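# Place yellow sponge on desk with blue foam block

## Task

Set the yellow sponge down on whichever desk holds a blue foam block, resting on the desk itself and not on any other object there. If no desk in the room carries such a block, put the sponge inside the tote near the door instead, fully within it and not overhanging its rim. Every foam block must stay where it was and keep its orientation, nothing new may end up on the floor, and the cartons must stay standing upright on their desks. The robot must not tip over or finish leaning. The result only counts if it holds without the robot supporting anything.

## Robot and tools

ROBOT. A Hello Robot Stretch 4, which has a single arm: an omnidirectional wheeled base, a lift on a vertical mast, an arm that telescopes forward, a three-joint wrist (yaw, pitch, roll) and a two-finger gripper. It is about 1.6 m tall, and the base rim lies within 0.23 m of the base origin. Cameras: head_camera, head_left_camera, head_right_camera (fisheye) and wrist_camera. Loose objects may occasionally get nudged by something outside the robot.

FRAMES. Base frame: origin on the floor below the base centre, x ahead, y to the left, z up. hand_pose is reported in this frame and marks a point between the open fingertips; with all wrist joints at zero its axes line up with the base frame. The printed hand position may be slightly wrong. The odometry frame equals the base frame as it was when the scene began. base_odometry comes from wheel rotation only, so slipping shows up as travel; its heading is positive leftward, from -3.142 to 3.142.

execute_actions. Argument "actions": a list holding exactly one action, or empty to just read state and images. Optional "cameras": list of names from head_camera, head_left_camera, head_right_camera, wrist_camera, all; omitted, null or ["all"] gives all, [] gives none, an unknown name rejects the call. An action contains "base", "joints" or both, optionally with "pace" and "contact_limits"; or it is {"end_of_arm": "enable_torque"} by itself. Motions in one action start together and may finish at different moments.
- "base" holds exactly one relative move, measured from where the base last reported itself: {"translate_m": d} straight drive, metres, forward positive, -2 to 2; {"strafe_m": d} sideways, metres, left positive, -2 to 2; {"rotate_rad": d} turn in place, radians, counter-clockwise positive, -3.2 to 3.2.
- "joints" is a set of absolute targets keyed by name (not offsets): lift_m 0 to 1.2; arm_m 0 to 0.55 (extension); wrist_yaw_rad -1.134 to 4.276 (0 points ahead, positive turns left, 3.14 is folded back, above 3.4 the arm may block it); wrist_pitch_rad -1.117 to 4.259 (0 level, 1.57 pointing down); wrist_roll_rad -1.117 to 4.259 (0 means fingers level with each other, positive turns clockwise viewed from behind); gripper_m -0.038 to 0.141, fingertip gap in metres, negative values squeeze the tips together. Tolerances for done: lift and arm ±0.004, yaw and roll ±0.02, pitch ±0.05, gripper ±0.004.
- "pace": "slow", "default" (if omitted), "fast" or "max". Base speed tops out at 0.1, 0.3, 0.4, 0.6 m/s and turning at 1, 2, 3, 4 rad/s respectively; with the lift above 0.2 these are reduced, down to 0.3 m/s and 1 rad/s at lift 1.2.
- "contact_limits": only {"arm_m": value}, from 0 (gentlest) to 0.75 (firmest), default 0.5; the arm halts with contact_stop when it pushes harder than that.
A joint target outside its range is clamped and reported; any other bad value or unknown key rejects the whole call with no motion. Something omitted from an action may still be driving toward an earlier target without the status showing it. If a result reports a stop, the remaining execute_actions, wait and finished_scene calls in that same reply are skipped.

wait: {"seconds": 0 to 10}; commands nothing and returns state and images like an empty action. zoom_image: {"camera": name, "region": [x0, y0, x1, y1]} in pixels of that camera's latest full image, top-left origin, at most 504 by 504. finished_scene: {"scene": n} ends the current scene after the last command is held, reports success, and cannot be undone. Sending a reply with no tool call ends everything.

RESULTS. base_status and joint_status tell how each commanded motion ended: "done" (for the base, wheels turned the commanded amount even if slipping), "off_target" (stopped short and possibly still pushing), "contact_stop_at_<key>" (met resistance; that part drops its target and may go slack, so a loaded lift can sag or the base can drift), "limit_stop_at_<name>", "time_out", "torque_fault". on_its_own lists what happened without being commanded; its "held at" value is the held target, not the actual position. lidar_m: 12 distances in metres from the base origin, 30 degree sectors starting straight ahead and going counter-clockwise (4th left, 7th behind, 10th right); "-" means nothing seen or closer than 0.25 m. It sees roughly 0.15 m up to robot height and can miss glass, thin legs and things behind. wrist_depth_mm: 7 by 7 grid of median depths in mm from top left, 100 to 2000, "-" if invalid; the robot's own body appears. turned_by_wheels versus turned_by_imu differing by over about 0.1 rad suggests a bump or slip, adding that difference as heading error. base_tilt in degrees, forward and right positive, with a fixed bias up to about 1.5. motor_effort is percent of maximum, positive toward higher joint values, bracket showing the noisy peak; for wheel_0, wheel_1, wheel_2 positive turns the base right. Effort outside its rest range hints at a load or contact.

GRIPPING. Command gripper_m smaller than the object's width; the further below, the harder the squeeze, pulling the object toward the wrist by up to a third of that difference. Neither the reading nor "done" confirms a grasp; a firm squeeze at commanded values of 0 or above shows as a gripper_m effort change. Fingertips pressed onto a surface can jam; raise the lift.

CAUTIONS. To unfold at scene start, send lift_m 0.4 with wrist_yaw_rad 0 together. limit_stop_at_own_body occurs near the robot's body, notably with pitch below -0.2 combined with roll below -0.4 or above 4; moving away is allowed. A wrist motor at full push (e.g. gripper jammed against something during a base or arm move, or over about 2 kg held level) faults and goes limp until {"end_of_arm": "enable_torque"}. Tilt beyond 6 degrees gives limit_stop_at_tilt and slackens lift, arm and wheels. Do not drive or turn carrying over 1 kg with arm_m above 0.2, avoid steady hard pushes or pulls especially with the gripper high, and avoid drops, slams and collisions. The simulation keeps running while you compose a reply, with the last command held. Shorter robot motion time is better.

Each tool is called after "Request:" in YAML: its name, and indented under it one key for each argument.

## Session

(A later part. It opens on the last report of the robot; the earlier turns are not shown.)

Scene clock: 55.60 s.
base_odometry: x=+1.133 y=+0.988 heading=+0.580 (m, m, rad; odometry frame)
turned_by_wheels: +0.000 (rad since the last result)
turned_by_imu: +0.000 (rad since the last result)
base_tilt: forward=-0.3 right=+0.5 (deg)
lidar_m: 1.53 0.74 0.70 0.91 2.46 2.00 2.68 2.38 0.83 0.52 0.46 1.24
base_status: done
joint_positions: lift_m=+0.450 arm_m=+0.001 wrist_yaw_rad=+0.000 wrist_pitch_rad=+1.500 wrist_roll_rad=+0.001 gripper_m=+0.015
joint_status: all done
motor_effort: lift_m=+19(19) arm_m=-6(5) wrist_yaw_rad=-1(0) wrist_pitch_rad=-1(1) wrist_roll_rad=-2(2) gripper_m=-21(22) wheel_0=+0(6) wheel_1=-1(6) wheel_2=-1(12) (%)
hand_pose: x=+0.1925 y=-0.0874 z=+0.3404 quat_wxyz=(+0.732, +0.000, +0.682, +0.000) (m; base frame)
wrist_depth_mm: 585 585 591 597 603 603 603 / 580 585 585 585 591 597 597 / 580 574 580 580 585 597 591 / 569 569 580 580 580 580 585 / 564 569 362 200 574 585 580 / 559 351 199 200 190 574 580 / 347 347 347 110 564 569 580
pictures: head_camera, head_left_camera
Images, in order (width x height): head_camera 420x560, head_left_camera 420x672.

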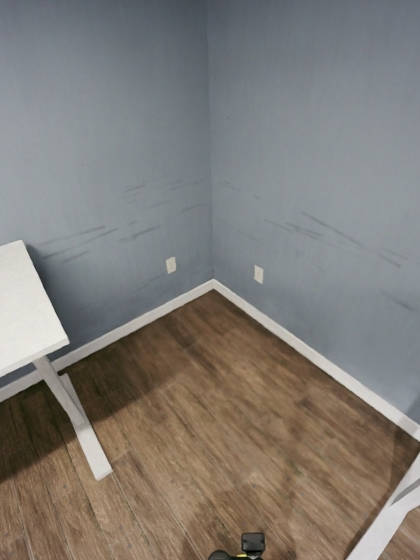

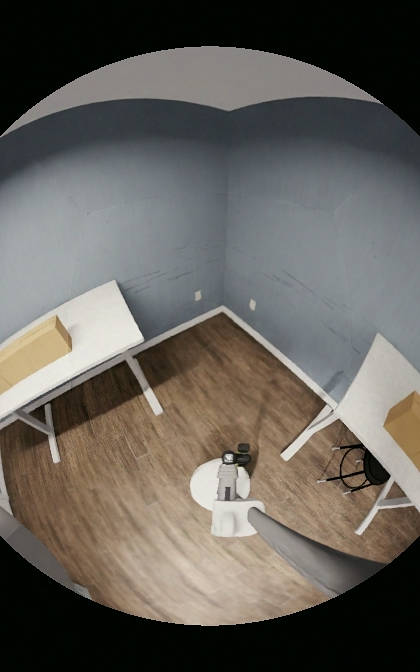

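Request:
execute_actions:
  actions:
    - {"base":{"translate_m":0.85},"pace":"fast"}
  cameras: ["head_left_camera","head_right_camera"]

Scene clock: 59.30 s.
base_odometry: x=+1.844 y=+1.454 heading=+0.580 (m, m, rad; odometry frame)
turned_by_wheels: +0.000 (rad since the last result)
turned_by_imu: +0.000 (rad since the last result)
base_tilt: forward=-0.3 right=+0.4 (deg)
lidar_m: 0.88 0.88 0.81 0.50 0.47 2.78 3.63 0.65 0.67 0.77 0.68 0.68
base_status: done
joint_positions: lift_m=+0.450 arm_m=+0.001 wrist_yaw_rad=+0.000 wrist_pitch_rad=+1.500 wrist_roll_rad=+0.001 gripper_m=+0.015
joint_status: not commanded
motor_effort: lift_m=+19(19) arm_m=-6(6) wrist_yaw_rad=-1(1) wrist_pitch_rad=-1(1) wrist_roll_rad=-2(3) gripper_m=-22(21) wheel_0=-2(8) wheel_1=+0(4) wheel_2=-1(9) (%)
hand_pose: x=+0.1925 y=-0.0874 z=+0.3404 quat_wxyz=(+0.732, +0.000, +0.682, +0.000) (m; base frame)
wrist_depth_mm: 591 585 591 597 597 597 585 / 580 580 585 591 585 591 597 / 569 580 580 580 585 591 597 / 569 569 574 574 591 585 591 / 569 564 359 200 569 580 585 / 559 351 200 200 190 574 580 / 349 347 349 110 569 569 569
pictures: head_left_camera, head_right_camera
Images, in order (width x height): head_left_camera 420x672, head_right_camera 420x672.

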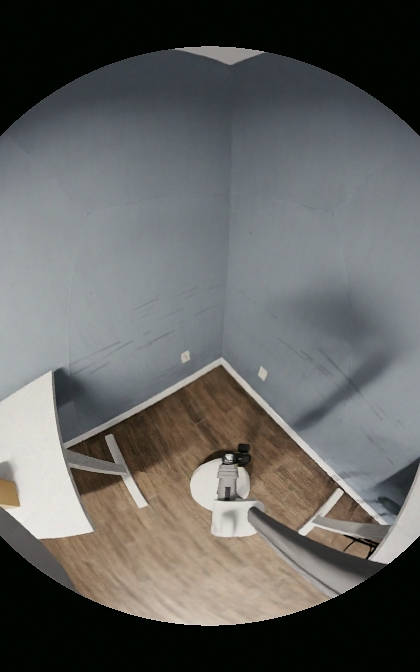

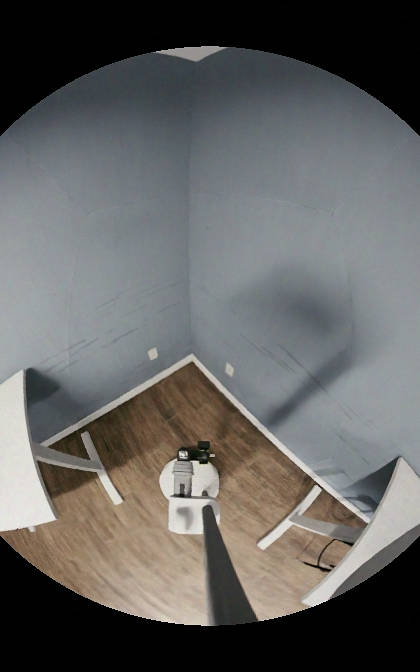

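Request:
execute_actions:
  actions:
    - {"base":{"rotate_rad":2.1},"pace":"fast"}
  cameras: ["head_left_camera","head_camera"]

Scene clock: 61.50 s.
base_odometry: x=+1.844 y=+1.454 heading=+2.680 (m, m, rad; odometry frame)
turned_by_wheels: +2.100 (rad since the last result)
turned_by_imu: +2.069 (rad since the last result)
base_tilt: forward=-0.4 right=+0.6 (deg)
lidar_m: 0.47 2.61 3.39 0.67 0.70 0.78 0.69 0.68 0.91 0.89 0.79 0.51
base_status: done
joint_positions: lift_m=+0.450 arm_m=+0.001 wrist_yaw_rad=+0.000 wrist_pitch_rad=+1.500 wrist_roll_rad=+0.001 gripper_m=+0.015
joint_status: not commanded
motor_effort: lift_m=+19(19) arm_m=-6(6) wrist_yaw_rad=-1(0) wrist_pitch_rad=-1(1) wrist_roll_rad=-2(2) gripper_m=-21(21) wheel_0=-1(5) wheel_1=+1(5) wheel_2=+0(11) (%)
hand_pose: x=+0.1925 y=-0.0874 z=+0.3404 quat_wxyz=(+0.732, +0.000, +0.682, +0.000) (m; base frame)
wrist_depth_mm: 585 591 597 591 603 603 603 / 580 585 574 591 591 597 597 / 574 574 585 585 591 591 597 / 569 574 574 580 585 585 591 / 569 574 362 199 574 580 585 / 559 351 199 200 190 574 580 / 347 345 349 110 564 564 569
pictures: head_camera, head_left_camera
Images, in order (width x height): head_camera 420x560, head_left_camera 420x672.

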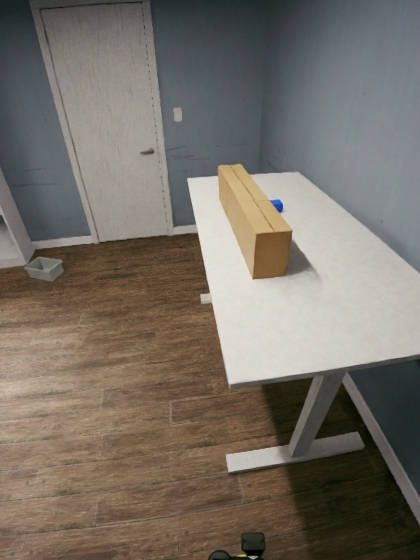

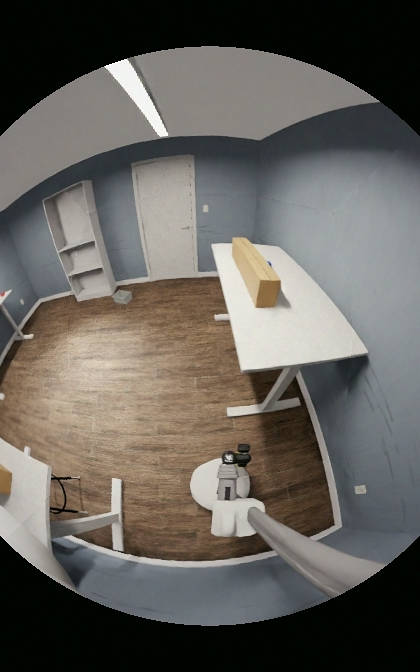

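Request:
zoom_image:
  camera: "head_camera"
  region: [230, 170, 330, 250]

Region (230, 170, 330, 250) of head_camera's 420x560 image, scaled by 5.040, with more detail than that image has; it fills the top 403 rows of this view, and the rest is white.

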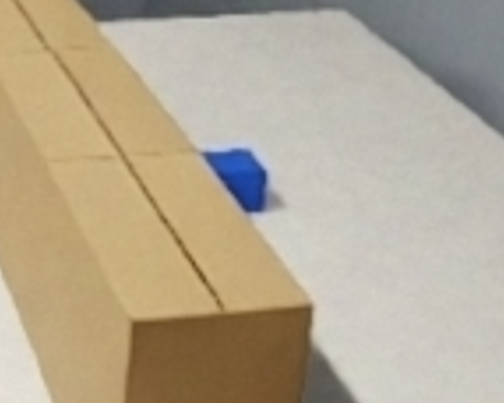

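Request:
execute_actions:
  actions:
    - {"base":{"rotate_rad":-0.22},"joints":{"lift_m":1.15,"wrist_pitch_rad":1.56},"pace":"fast"}
  cameras: ["head_left_camera","head_camera","wrist_camera"]

Scene clock: 65.10 s.
base_odometry: x=+1.844 y=+1.454 heading=+2.460 (m, m, rad; odometry frame)
turned_by_wheels: -0.220 (rad since the last result)
turned_by_imu: -0.215 (rad since the last result)
base_tilt: forward=-0.5 right=+0.6 (deg)
lidar_m: 0.48 1.08 2.68 3.15 0.69 0.79 0.73 0.68 0.76 0.90 0.88 0.59
base_status: done
joint_positions: lift_m=+1.150 arm_m=+0.001 wrist_yaw_rad=+0.000 wrist_pitch_rad=+1.560 wrist_roll_rad=+0.001 gripper_m=+0.015
joint_status: all done
motor_effort: lift_m=+20(21) arm_m=-6(6) wrist_yaw_rad=+0(1) wrist_pitch_rad=-1(2) wrist_roll_rad=-2(3) gripper_m=-21(19) wheel_0=+0(7) wheel_1=+1(6) wheel_2=+0(5) (%)
hand_pose: x=+0.1753 y=-0.0874 z=+1.0395 quat_wxyz=(+0.711, +0.000, +0.703, +0.000) (m; base frame)
wrist_depth_mm: 1281 1281 1281 1308 1255 1281 960 / 1281 1255 1281 1308 1308 1308 1008 / 1281 1281 1281 1308 1308 1281 1078 / 1281 1308 1308 1281 1281 1308 1118 / 1255 1308 1060 198 1281 1336 1255 / 1281 1281 200 199 190 1308 1308 / 1281 1281 1308 110 1308 1308 1308
pictures: head_camera, head_left_camera, wrist_camera
camera_calibration (this result's frames):
wrist_camera: T_world_to_cam=[[0.0249618, -0.99891, 0.0394368, -0.141676], [-0.999613, -0.024457, 0.0132298, 0.213331], [-0.0122508, -0.0397518, -0.999134, 1.26159], [0, 0, 0, 1]] pos_world=[0.232241, -0.0861539, 1.26326]
Images, in order (width x height): head_camera 420x560, head_left_camera 420x672, wrist_camera 616x392.

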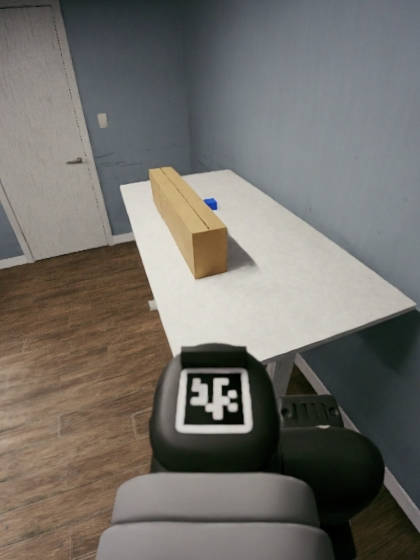

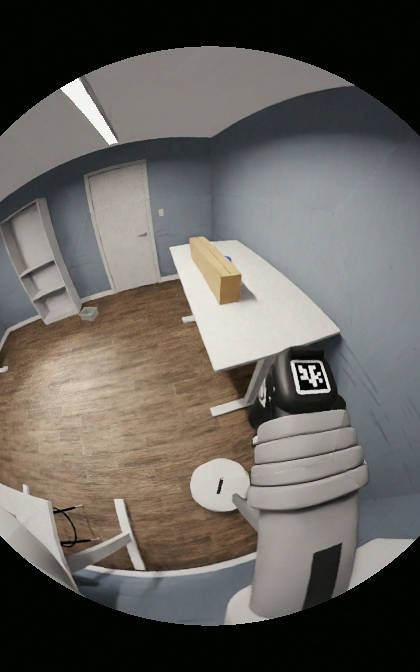

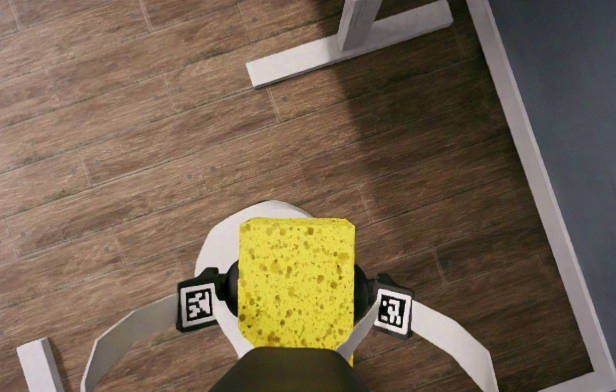

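Request:
execute_actions:
  actions:
    - {"joints":{"lift_m":1.195}}
  cameras: []

Request:
execute_actions:
  actions:
    - {"joints":{"arm_m":0.5}}
  cameras: ["head_left_camera","head_camera","wrist_camera"]

Scene clock: 66.50 s.
base_odometry: x=+1.844 y=+1.454 heading=+2.460 (m, m, rad; odometry frame)
turned_by_wheels: +0.000 (rad since the last result)
turned_by_imu: +0.001 (rad since the last result)
base_tilt: forward=-0.3 right=+0.4 (deg)
lidar_m: 0.50 1.08 2.65 3.16 0.68 0.76 0.73 0.69 0.79 0.90 0.89 0.58
base_status: not commanded
joint_positions: lift_m=+1.195 arm_m=+0.001 wrist_yaw_rad=+0.000 wrist_pitch_rad=+1.560 wrist_roll_rad=+0.001 gripper_m=+0.015
joint_status: all done
motor_effort: lift_m=+20(21) arm_m=-6(6) wrist_yaw_rad=+0(1) wrist_pitch_rad=-1(0) wrist_roll_rad=-3(2) gripper_m=-20(21) wheel_0=+0(0) wheel_1=+1(1) wheel_2=+0(0) (%)
hand_pose: x=+0.1753 y=-0.0874 z=+1.0845 quat_wxyz=(+0.711, +0.000, +0.703, +0.000) (m; base frame)
wrist_depth_mm: 1336 1336 1336 1336 1308 1255 946 / 1336 1336 1336 1366 1336 1366 1008 / 1336 1336 1336 1336 1336 1366 1060 / 1308 1336 1336 1366 1336 1366 1118 / 1336 1366 1118 199 1336 1336 1255 / 1308 1336 199 200 190 1336 1308 / 1336 1336 1336 110 1336 1366 1336
pictures: none
No camera images: the call's "cameras" was empty. Leave "cameras" out to get every camera's image.

Scene clock: 69.03 s.
base_odometry: x=+1.844 y=+1.454 heading=+2.460 (m, m, rad; odometry frame)
turned_by_wheels: +0.000 (rad since the last result)
turned_by_imu: +0.001 (rad since the last result)
base_tilt: forward=-0.3 right=+0.4 (deg)
lidar_m: 0.45 1.10 2.67 3.13 0.69 0.75 0.71 0.70 0.77 0.90 0.88 0.58
base_status: not commanded
joint_positions: lift_m=+1.195 arm_m=+0.499 wrist_yaw_rad=+0.000 wrist_pitch_rad=+1.560 wrist_roll_rad=+0.000 gripper_m=+0.015
joint_status: all done
motor_effort: lift_m=+20(20) arm_m=+7(4) wrist_yaw_rad=-1(0) wrist_pitch_rad=+0(0) wrist_roll_rad=-1(3) gripper_m=-20(22) wheel_0=+0(0) wheel_1=+1(1) wheel_2=+0(0) (%)
hand_pose: x=+0.6728 y=-0.0874 z=+1.0845 quat_wxyz=(+0.711, +0.000, +0.703, +0.000) (m; base frame)
wrist_depth_mm: 357 362 362 362 366 366 368 / 357 359 362 364 366 368 368 / 362 359 362 366 366 368 368 / 362 359 362 364 366 366 370 / 1308 362 362 200 368 366 368 / 1336 359 200 200 190 368 976 / 1308 359 362 110 1336 1366 1098
pictures: head_camera, head_left_camera, wrist_camera
camera_calibration (this result's frames):
wrist_camera: T_world_to_cam=[[0.0252241, -0.998903, 0.0394448, -0.156054], [-0.999609, -0.0247274, 0.0130286, 0.710284], [-0.0120389, -0.039758, -0.999137, 1.31247], [0, 0, 0, 1]] pos_world=[0.729744, -0.0861378, 1.30824]
Images, in order (width x height): head_camera 420x560, head_left_camera 420x672, wrist_camera 616x392.

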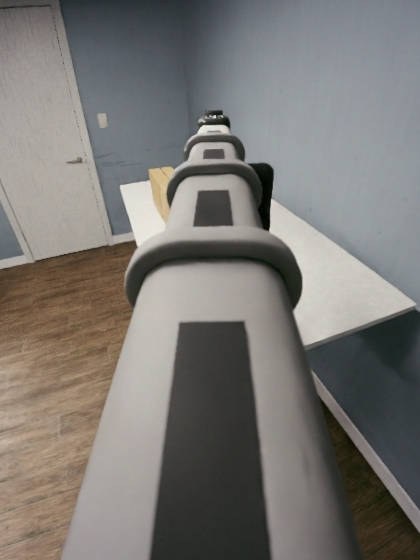

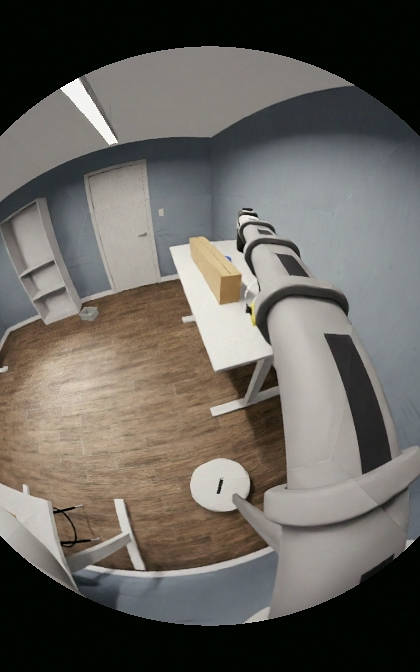

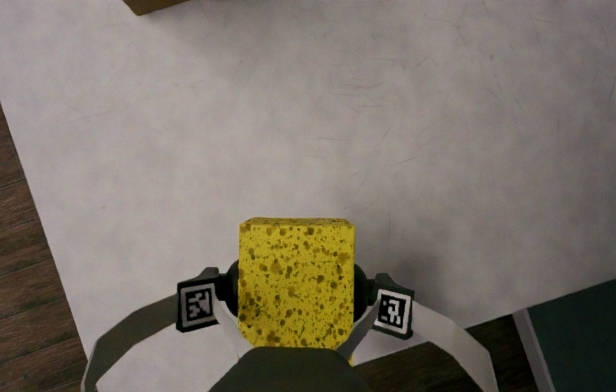

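Request:
execute_actions:
  actions:
    - {"base":{"translate_m":0.08},"joints":{"arm_m":0.52},"pace":"slow"}
  cameras: ["wrist_camera"]

Request:
execute_actions:
  actions:
    - {"joints":{"lift_m":1.1},"pace":"slow"}
  cameras: ["wrist_camera","head_left_camera"]

Scene clock: 71.73 s.
base_odometry: x=+1.782 y=+1.504 heading=+2.460 (m, m, rad; odometry frame)
turned_by_wheels: +0.000 (rad since the last result)
turned_by_imu: +0.001 (rad since the last result)
base_tilt: forward=-0.5 right=+0.6 (deg)
lidar_m: 0.38 0.72 2.70 3.15 0.72 0.78 0.79 0.76 0.85 0.86 0.85 0.47
base_status: done
joint_positions: lift_m=+1.195 arm_m=+0.519 wrist_yaw_rad=+0.000 wrist_pitch_rad=+1.560 wrist_roll_rad=+0.000 gripper_m=+0.015
joint_status: all done
motor_effort: lift_m=+20(21) arm_m=+7(10) wrist_yaw_rad=+0(1) wrist_pitch_rad=+0(1) wrist_roll_rad=-1(1) gripper_m=-21(22) wheel_0=+0(2) wheel_1=+1(3) wheel_2=+1(5) (%)
hand_pose: x=+0.6928 y=-0.0874 z=+1.0845 quat_wxyz=(+0.711, +0.000, +0.703, +0.000) (m; base frame)
wrist_depth_mm: 183 206 255 364 366 366 368 / 357 274 343 364 366 366 368 / 359 357 362 362 366 366 368 / 357 362 362 364 366 366 368 / 359 359 362 200 366 368 370 / 359 359 199 200 190 366 368 / 1336 362 362 110 366 368 370
pictures: wrist_camera
camera_calibration (this result's frames):
wrist_camera: T_world_to_cam=[[0.0252241, -0.998903, 0.0394448, -0.156559], [-0.999609, -0.0247275, 0.0130286, 0.730293], [-0.0120389, -0.039758, -0.999137, 1.31272], [0, 0, 0, 1]] pos_world=[0.749761, -0.0861378, 1.30824]
Images, in order (width x height): wrist_camera 616x392.

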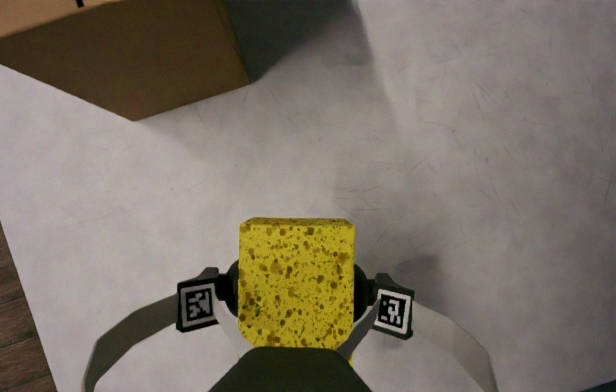

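Scene clock: 73.40 s.
base_odometry: x=+1.782 y=+1.504 heading=+2.460 (m, m, rad; odometry frame)
turned_by_wheels: +0.000 (rad since the last result)
turned_by_imu: +0.001 (rad since the last result)
base_tilt: forward=-0.4 right=+0.5 (deg)
lidar_m: 0.37 0.75 2.67 3.16 0.73 0.81 0.79 0.76 0.84 0.86 0.86 0.50
base_status: not commanded
joint_positions: lift_m=+1.100 arm_m=+0.519 wrist_yaw_rad=+0.000 wrist_pitch_rad=+1.560 wrist_roll_rad=+0.000 gripper_m=+0.015
joint_status: all done
motor_effort: lift_m=+15(20) arm_m=+7(7) wrist_yaw_rad=-1(1) wrist_pitch_rad=+0(0) wrist_roll_rad=-1(2) gripper_m=-20(21) wheel_0=+0(0) wheel_1=+1(1) wheel_2=+0(0) (%)
hand_pose: x=+0.6928 y=-0.0874 z=+0.9900 quat_wxyz=(+0.711, +0.000, +0.703, +0.000) (m; base frame)
wrist_depth_mm: 182 206 255 267 270 270 271 / 264 265 267 267 270 270 272 / 265 266 266 268 268 271 271 / 264 266 266 268 270 271 271 / 264 266 266 199 268 271 272 / 265 265 200 200 190 271 272 / 265 266 266 110 270 270 271
pictures: head_left_camera, wrist_camera
camera_calibration (this result's frames):
wrist_camera: T_world_to_cam=[[0.0252237, -0.998903, 0.0394448, -0.15283], [-0.999609, -0.0247271, 0.0130287, 0.731527], [-0.012039, -0.039758, -0.999137, 1.21827], [0, 0, 0, 1]] pos_world=[0.749763, -0.0861378, 1.21371]
Images, in order (width x height): head_left_camera 420x672, wrist_camera 616x392.

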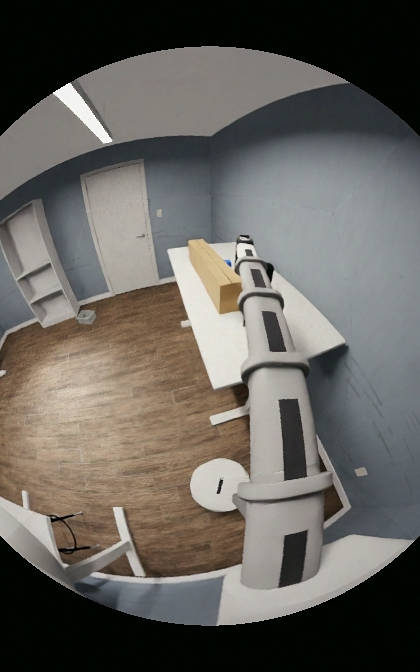

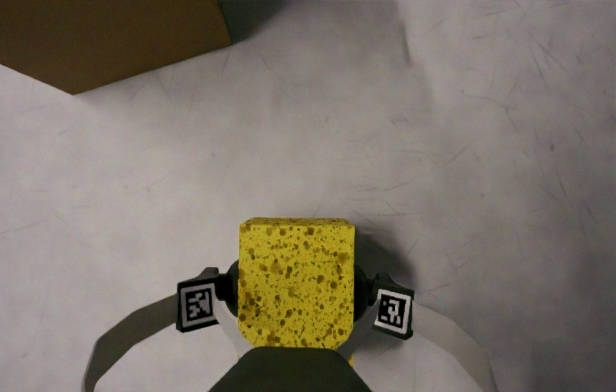

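Request:
execute_actions:
  actions:
    - {"joints":{"lift_m":1.086},"pace":"slow"}
  cameras: []

Request:
execute_actions:
  actions:
    - {"joints":{"gripper_m":0.1}}
  cameras: ["wrist_camera"]

Request:
execute_actions:
  actions:
    - {"joints":{"lift_m":1.195}}
  cameras: ["wrist_camera"]

Request:
execute_actions:
  actions:
    - {"joints":{"arm_m":0.0},"pace":"fast"}
  cameras: ["head_camera","head_left_camera"]

Scene clock: 74.63 s.
base_odometry: x=+1.782 y=+1.504 heading=+2.460 (m, m, rad; odometry frame)
turned_by_wheels: +0.000 (rad since the last result)
turned_by_imu: +0.001 (rad since the last result)
base_tilt: forward=-0.3 right=+0.5 (deg)
lidar_m: 0.39 0.77 2.66 3.16 0.70 0.79 0.77 0.77 0.84 0.89 0.84 0.47
base_status: not commanded
joint_positions: lift_m=+1.086 arm_m=+0.519 wrist_yaw_rad=+0.000 wrist_pitch_rad=+1.560 wrist_roll_rad=+0.000 gripper_m=+0.015
joint_status: all done
motor_effort: lift_m=+15(16) arm_m=+7(7) wrist_yaw_rad=+0(1) wrist_pitch_rad=+0(0) wrist_roll_rad=-2(2) gripper_m=-20(21) wheel_0=+0(0) wheel_1=+1(1) wheel_2=+0(0) (%)
hand_pose: x=+0.6928 y=-0.0874 z=+0.9760 quat_wxyz=(+0.711, +0.000, +0.703, +0.000) (m; base frame)
wrist_depth_mm: 182 206 252 254 254 255 256 / 250 251 252 254 254 255 256 / 250 253 253 254 254 255 257 / 250 252 252 253 255 256 257 / 251 252 252 199 255 256 256 / 251 251 200 200 190 255 256 / 251 252 253 110 256 256 257
pictures: none
No camera images: the call's "cameras" was empty. Leave "cameras" out to get every camera's image.

Scene clock: 76.30 s.
base_odometry: x=+1.782 y=+1.504 heading=+2.460 (m, m, rad; odometry frame)
turned_by_wheels: +0.000 (rad since the last result)
turned_by_imu: +0.001 (rad since the last result)
base_tilt: forward=-0.5 right=+0.5 (deg)
lidar_m: 0.38 0.79 2.65 3.14 0.73 0.79 0.79 0.75 0.84 0.86 0.87 0.49
base_status: not commanded
joint_positions: lift_m=+1.086 arm_m=+0.519 wrist_yaw_rad=+0.000 wrist_pitch_rad=+1.560 wrist_roll_rad=+0.000 gripper_m=+0.100
joint_status: all done
motor_effort: lift_m=+15(15) arm_m=+7(7) wrist_yaw_rad=-1(0) wrist_pitch_rad=+0(0) wrist_roll_rad=-2(2) gripper_m=+0(20) wheel_0=+0(0) wheel_1=+1(1) wheel_2=+1(1) (%)
hand_pose: x=+0.6928 y=-0.0874 z=+0.9760 quat_wxyz=(+0.711, +0.000, +0.703, +0.000) (m; base frame)
wrist_depth_mm: 182 206 253 254 255 255 257 / 250 253 252 254 255 255 257 / 251 252 253 254 255 256 256 / 251 252 252 254 254 255 257 / 250 252 252 209 255 257 256 / 251 252 208 209 198 256 257 / 251 251 252 110 256 256 257
pictures: wrist_camera
camera_calibration (this result's frames):
wrist_camera: T_world_to_cam=[[0.0252275, -0.998903, 0.0394424, -0.152277], [-0.999608, -0.0247271, 0.0131234, 0.731593], [-0.0121337, -0.039758, -0.999136, 1.20433], [0, 0, 0, 1]] pos_world=[0.749761, -0.0861378, 1.1997]
Images, in order (width x height): wrist_camera 616x392.

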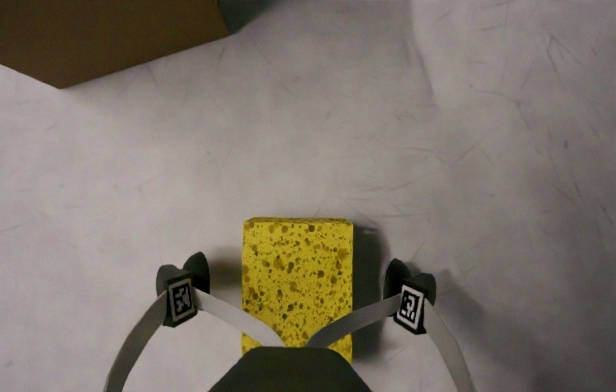

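Scene clock: 77.80 s.
base_odometry: x=+1.782 y=+1.504 heading=+2.460 (m, m, rad; odometry frame)
turned_by_wheels: +0.000 (rad since the last result)
turned_by_imu: +0.001 (rad since the last result)
base_tilt: forward=-0.5 right=+0.5 (deg)
lidar_m: 0.38 0.74 2.66 3.12 0.72 0.82 0.78 0.75 0.85 0.87 0.85 0.48
base_status: not commanded
joint_positions: lift_m=+1.195 arm_m=+0.519 wrist_yaw_rad=+0.000 wrist_pitch_rad=+1.560 wrist_roll_rad=+0.000 gripper_m=+0.100
joint_status: all done
motor_effort: lift_m=+20(21) arm_m=+7(7) wrist_yaw_rad=+0(0) wrist_pitch_rad=-1(0) wrist_roll_rad=-2(2) gripper_m=+0(1) wheel_0=+0(0) wheel_1=+1(1) wheel_2=+1(1) (%)
hand_pose: x=+0.6928 y=-0.0874 z=+1.0845 quat_wxyz=(+0.711, +0.000, +0.703, +0.000) (m; base frame)
wrist_depth_mm: 182 206 256 364 366 366 368 / 357 276 343 364 364 366 370 / 359 359 364 362 366 366 366 / 359 362 359 364 364 368 370 / 359 362 362 319 366 366 368 / 359 357 362 317 198 366 366 / 1308 357 362 110 366 368 368
pictures: wrist_camera
camera_calibration (this result's frames):
wrist_camera: T_world_to_cam=[[0.0252279, -0.998903, 0.0394424, -0.156558], [-0.999608, -0.0247275, 0.0131234, 0.730171], [-0.0121337, -0.0397581, -0.999136, 1.31278], [0, 0, 0, 1]] pos_world=[0.749764, -0.0861378, 1.30824]
Images, in order (width x height): wrist_camera 616x392.

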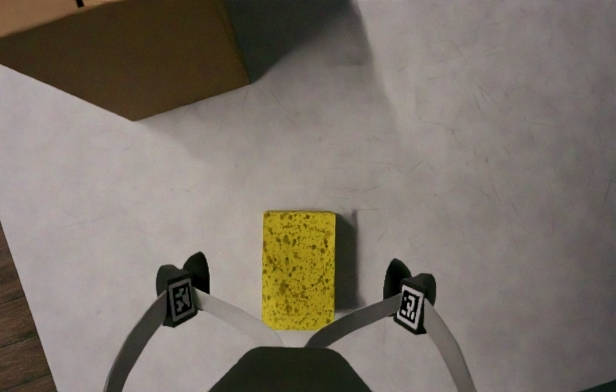

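Scene clock: 79.93 s.
base_odometry: x=+1.782 y=+1.504 heading=+2.460 (m, m, rad; odometry frame)
turned_by_wheels: +0.000 (rad since the last result)
turned_by_imu: +0.001 (rad since the last result)
base_tilt: forward=-0.4 right=+0.5 (deg)
lidar_m: 0.40 0.69 2.68 3.14 0.72 0.81 0.80 0.76 0.87 0.88 0.85 0.49
base_status: not commanded
joint_positions: lift_m=+1.195 arm_m=+0.001 wrist_yaw_rad=+0.000 wrist_pitch_rad=+1.560 wrist_roll_rad=+0.000 gripper_m=+0.100
joint_status: all done
motor_effort: lift_m=+20(20) arm_m=-7(3) wrist_yaw_rad=+1(1) wrist_pitch_rad=-1(1) wrist_roll_rad=-1(1) gripper_m=+0(2) wheel_0=+0(0) wheel_1=+1(1) wheel_2=+1(1) (%)
hand_pose: x=+0.1753 y=-0.0874 z=+1.0845 quat_wxyz=(+0.711, +0.000, +0.703, +0.000) (m; base frame)
wrist_depth_mm: 1336 1336 1336 1336 1336 1229 931 / 1308 1336 1336 1336 1336 1308 976 / 1308 1336 1336 1336 1366 1366 1025 / 1336 1308 1366 1336 1366 1336 1098 / 1336 1336 1118 1098 1336 1366 1205 / 1336 1336 1118 1118 198 1336 1255 / 1308 1308 1336 110 1366 1366 1366
pictures: head_camera, head_left_camera
Images, in order (width x height): head_camera 420x560, head_left_camera 420x672.

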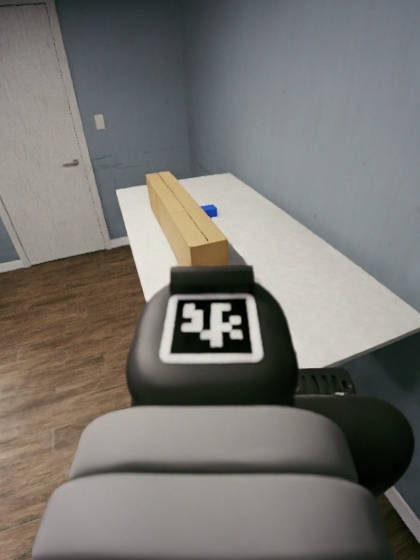

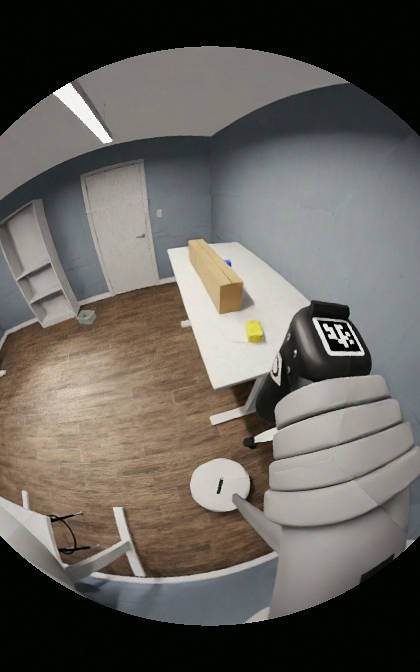

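Request:
finished_scene:
  scene: 1

The scene is finished: the task was done.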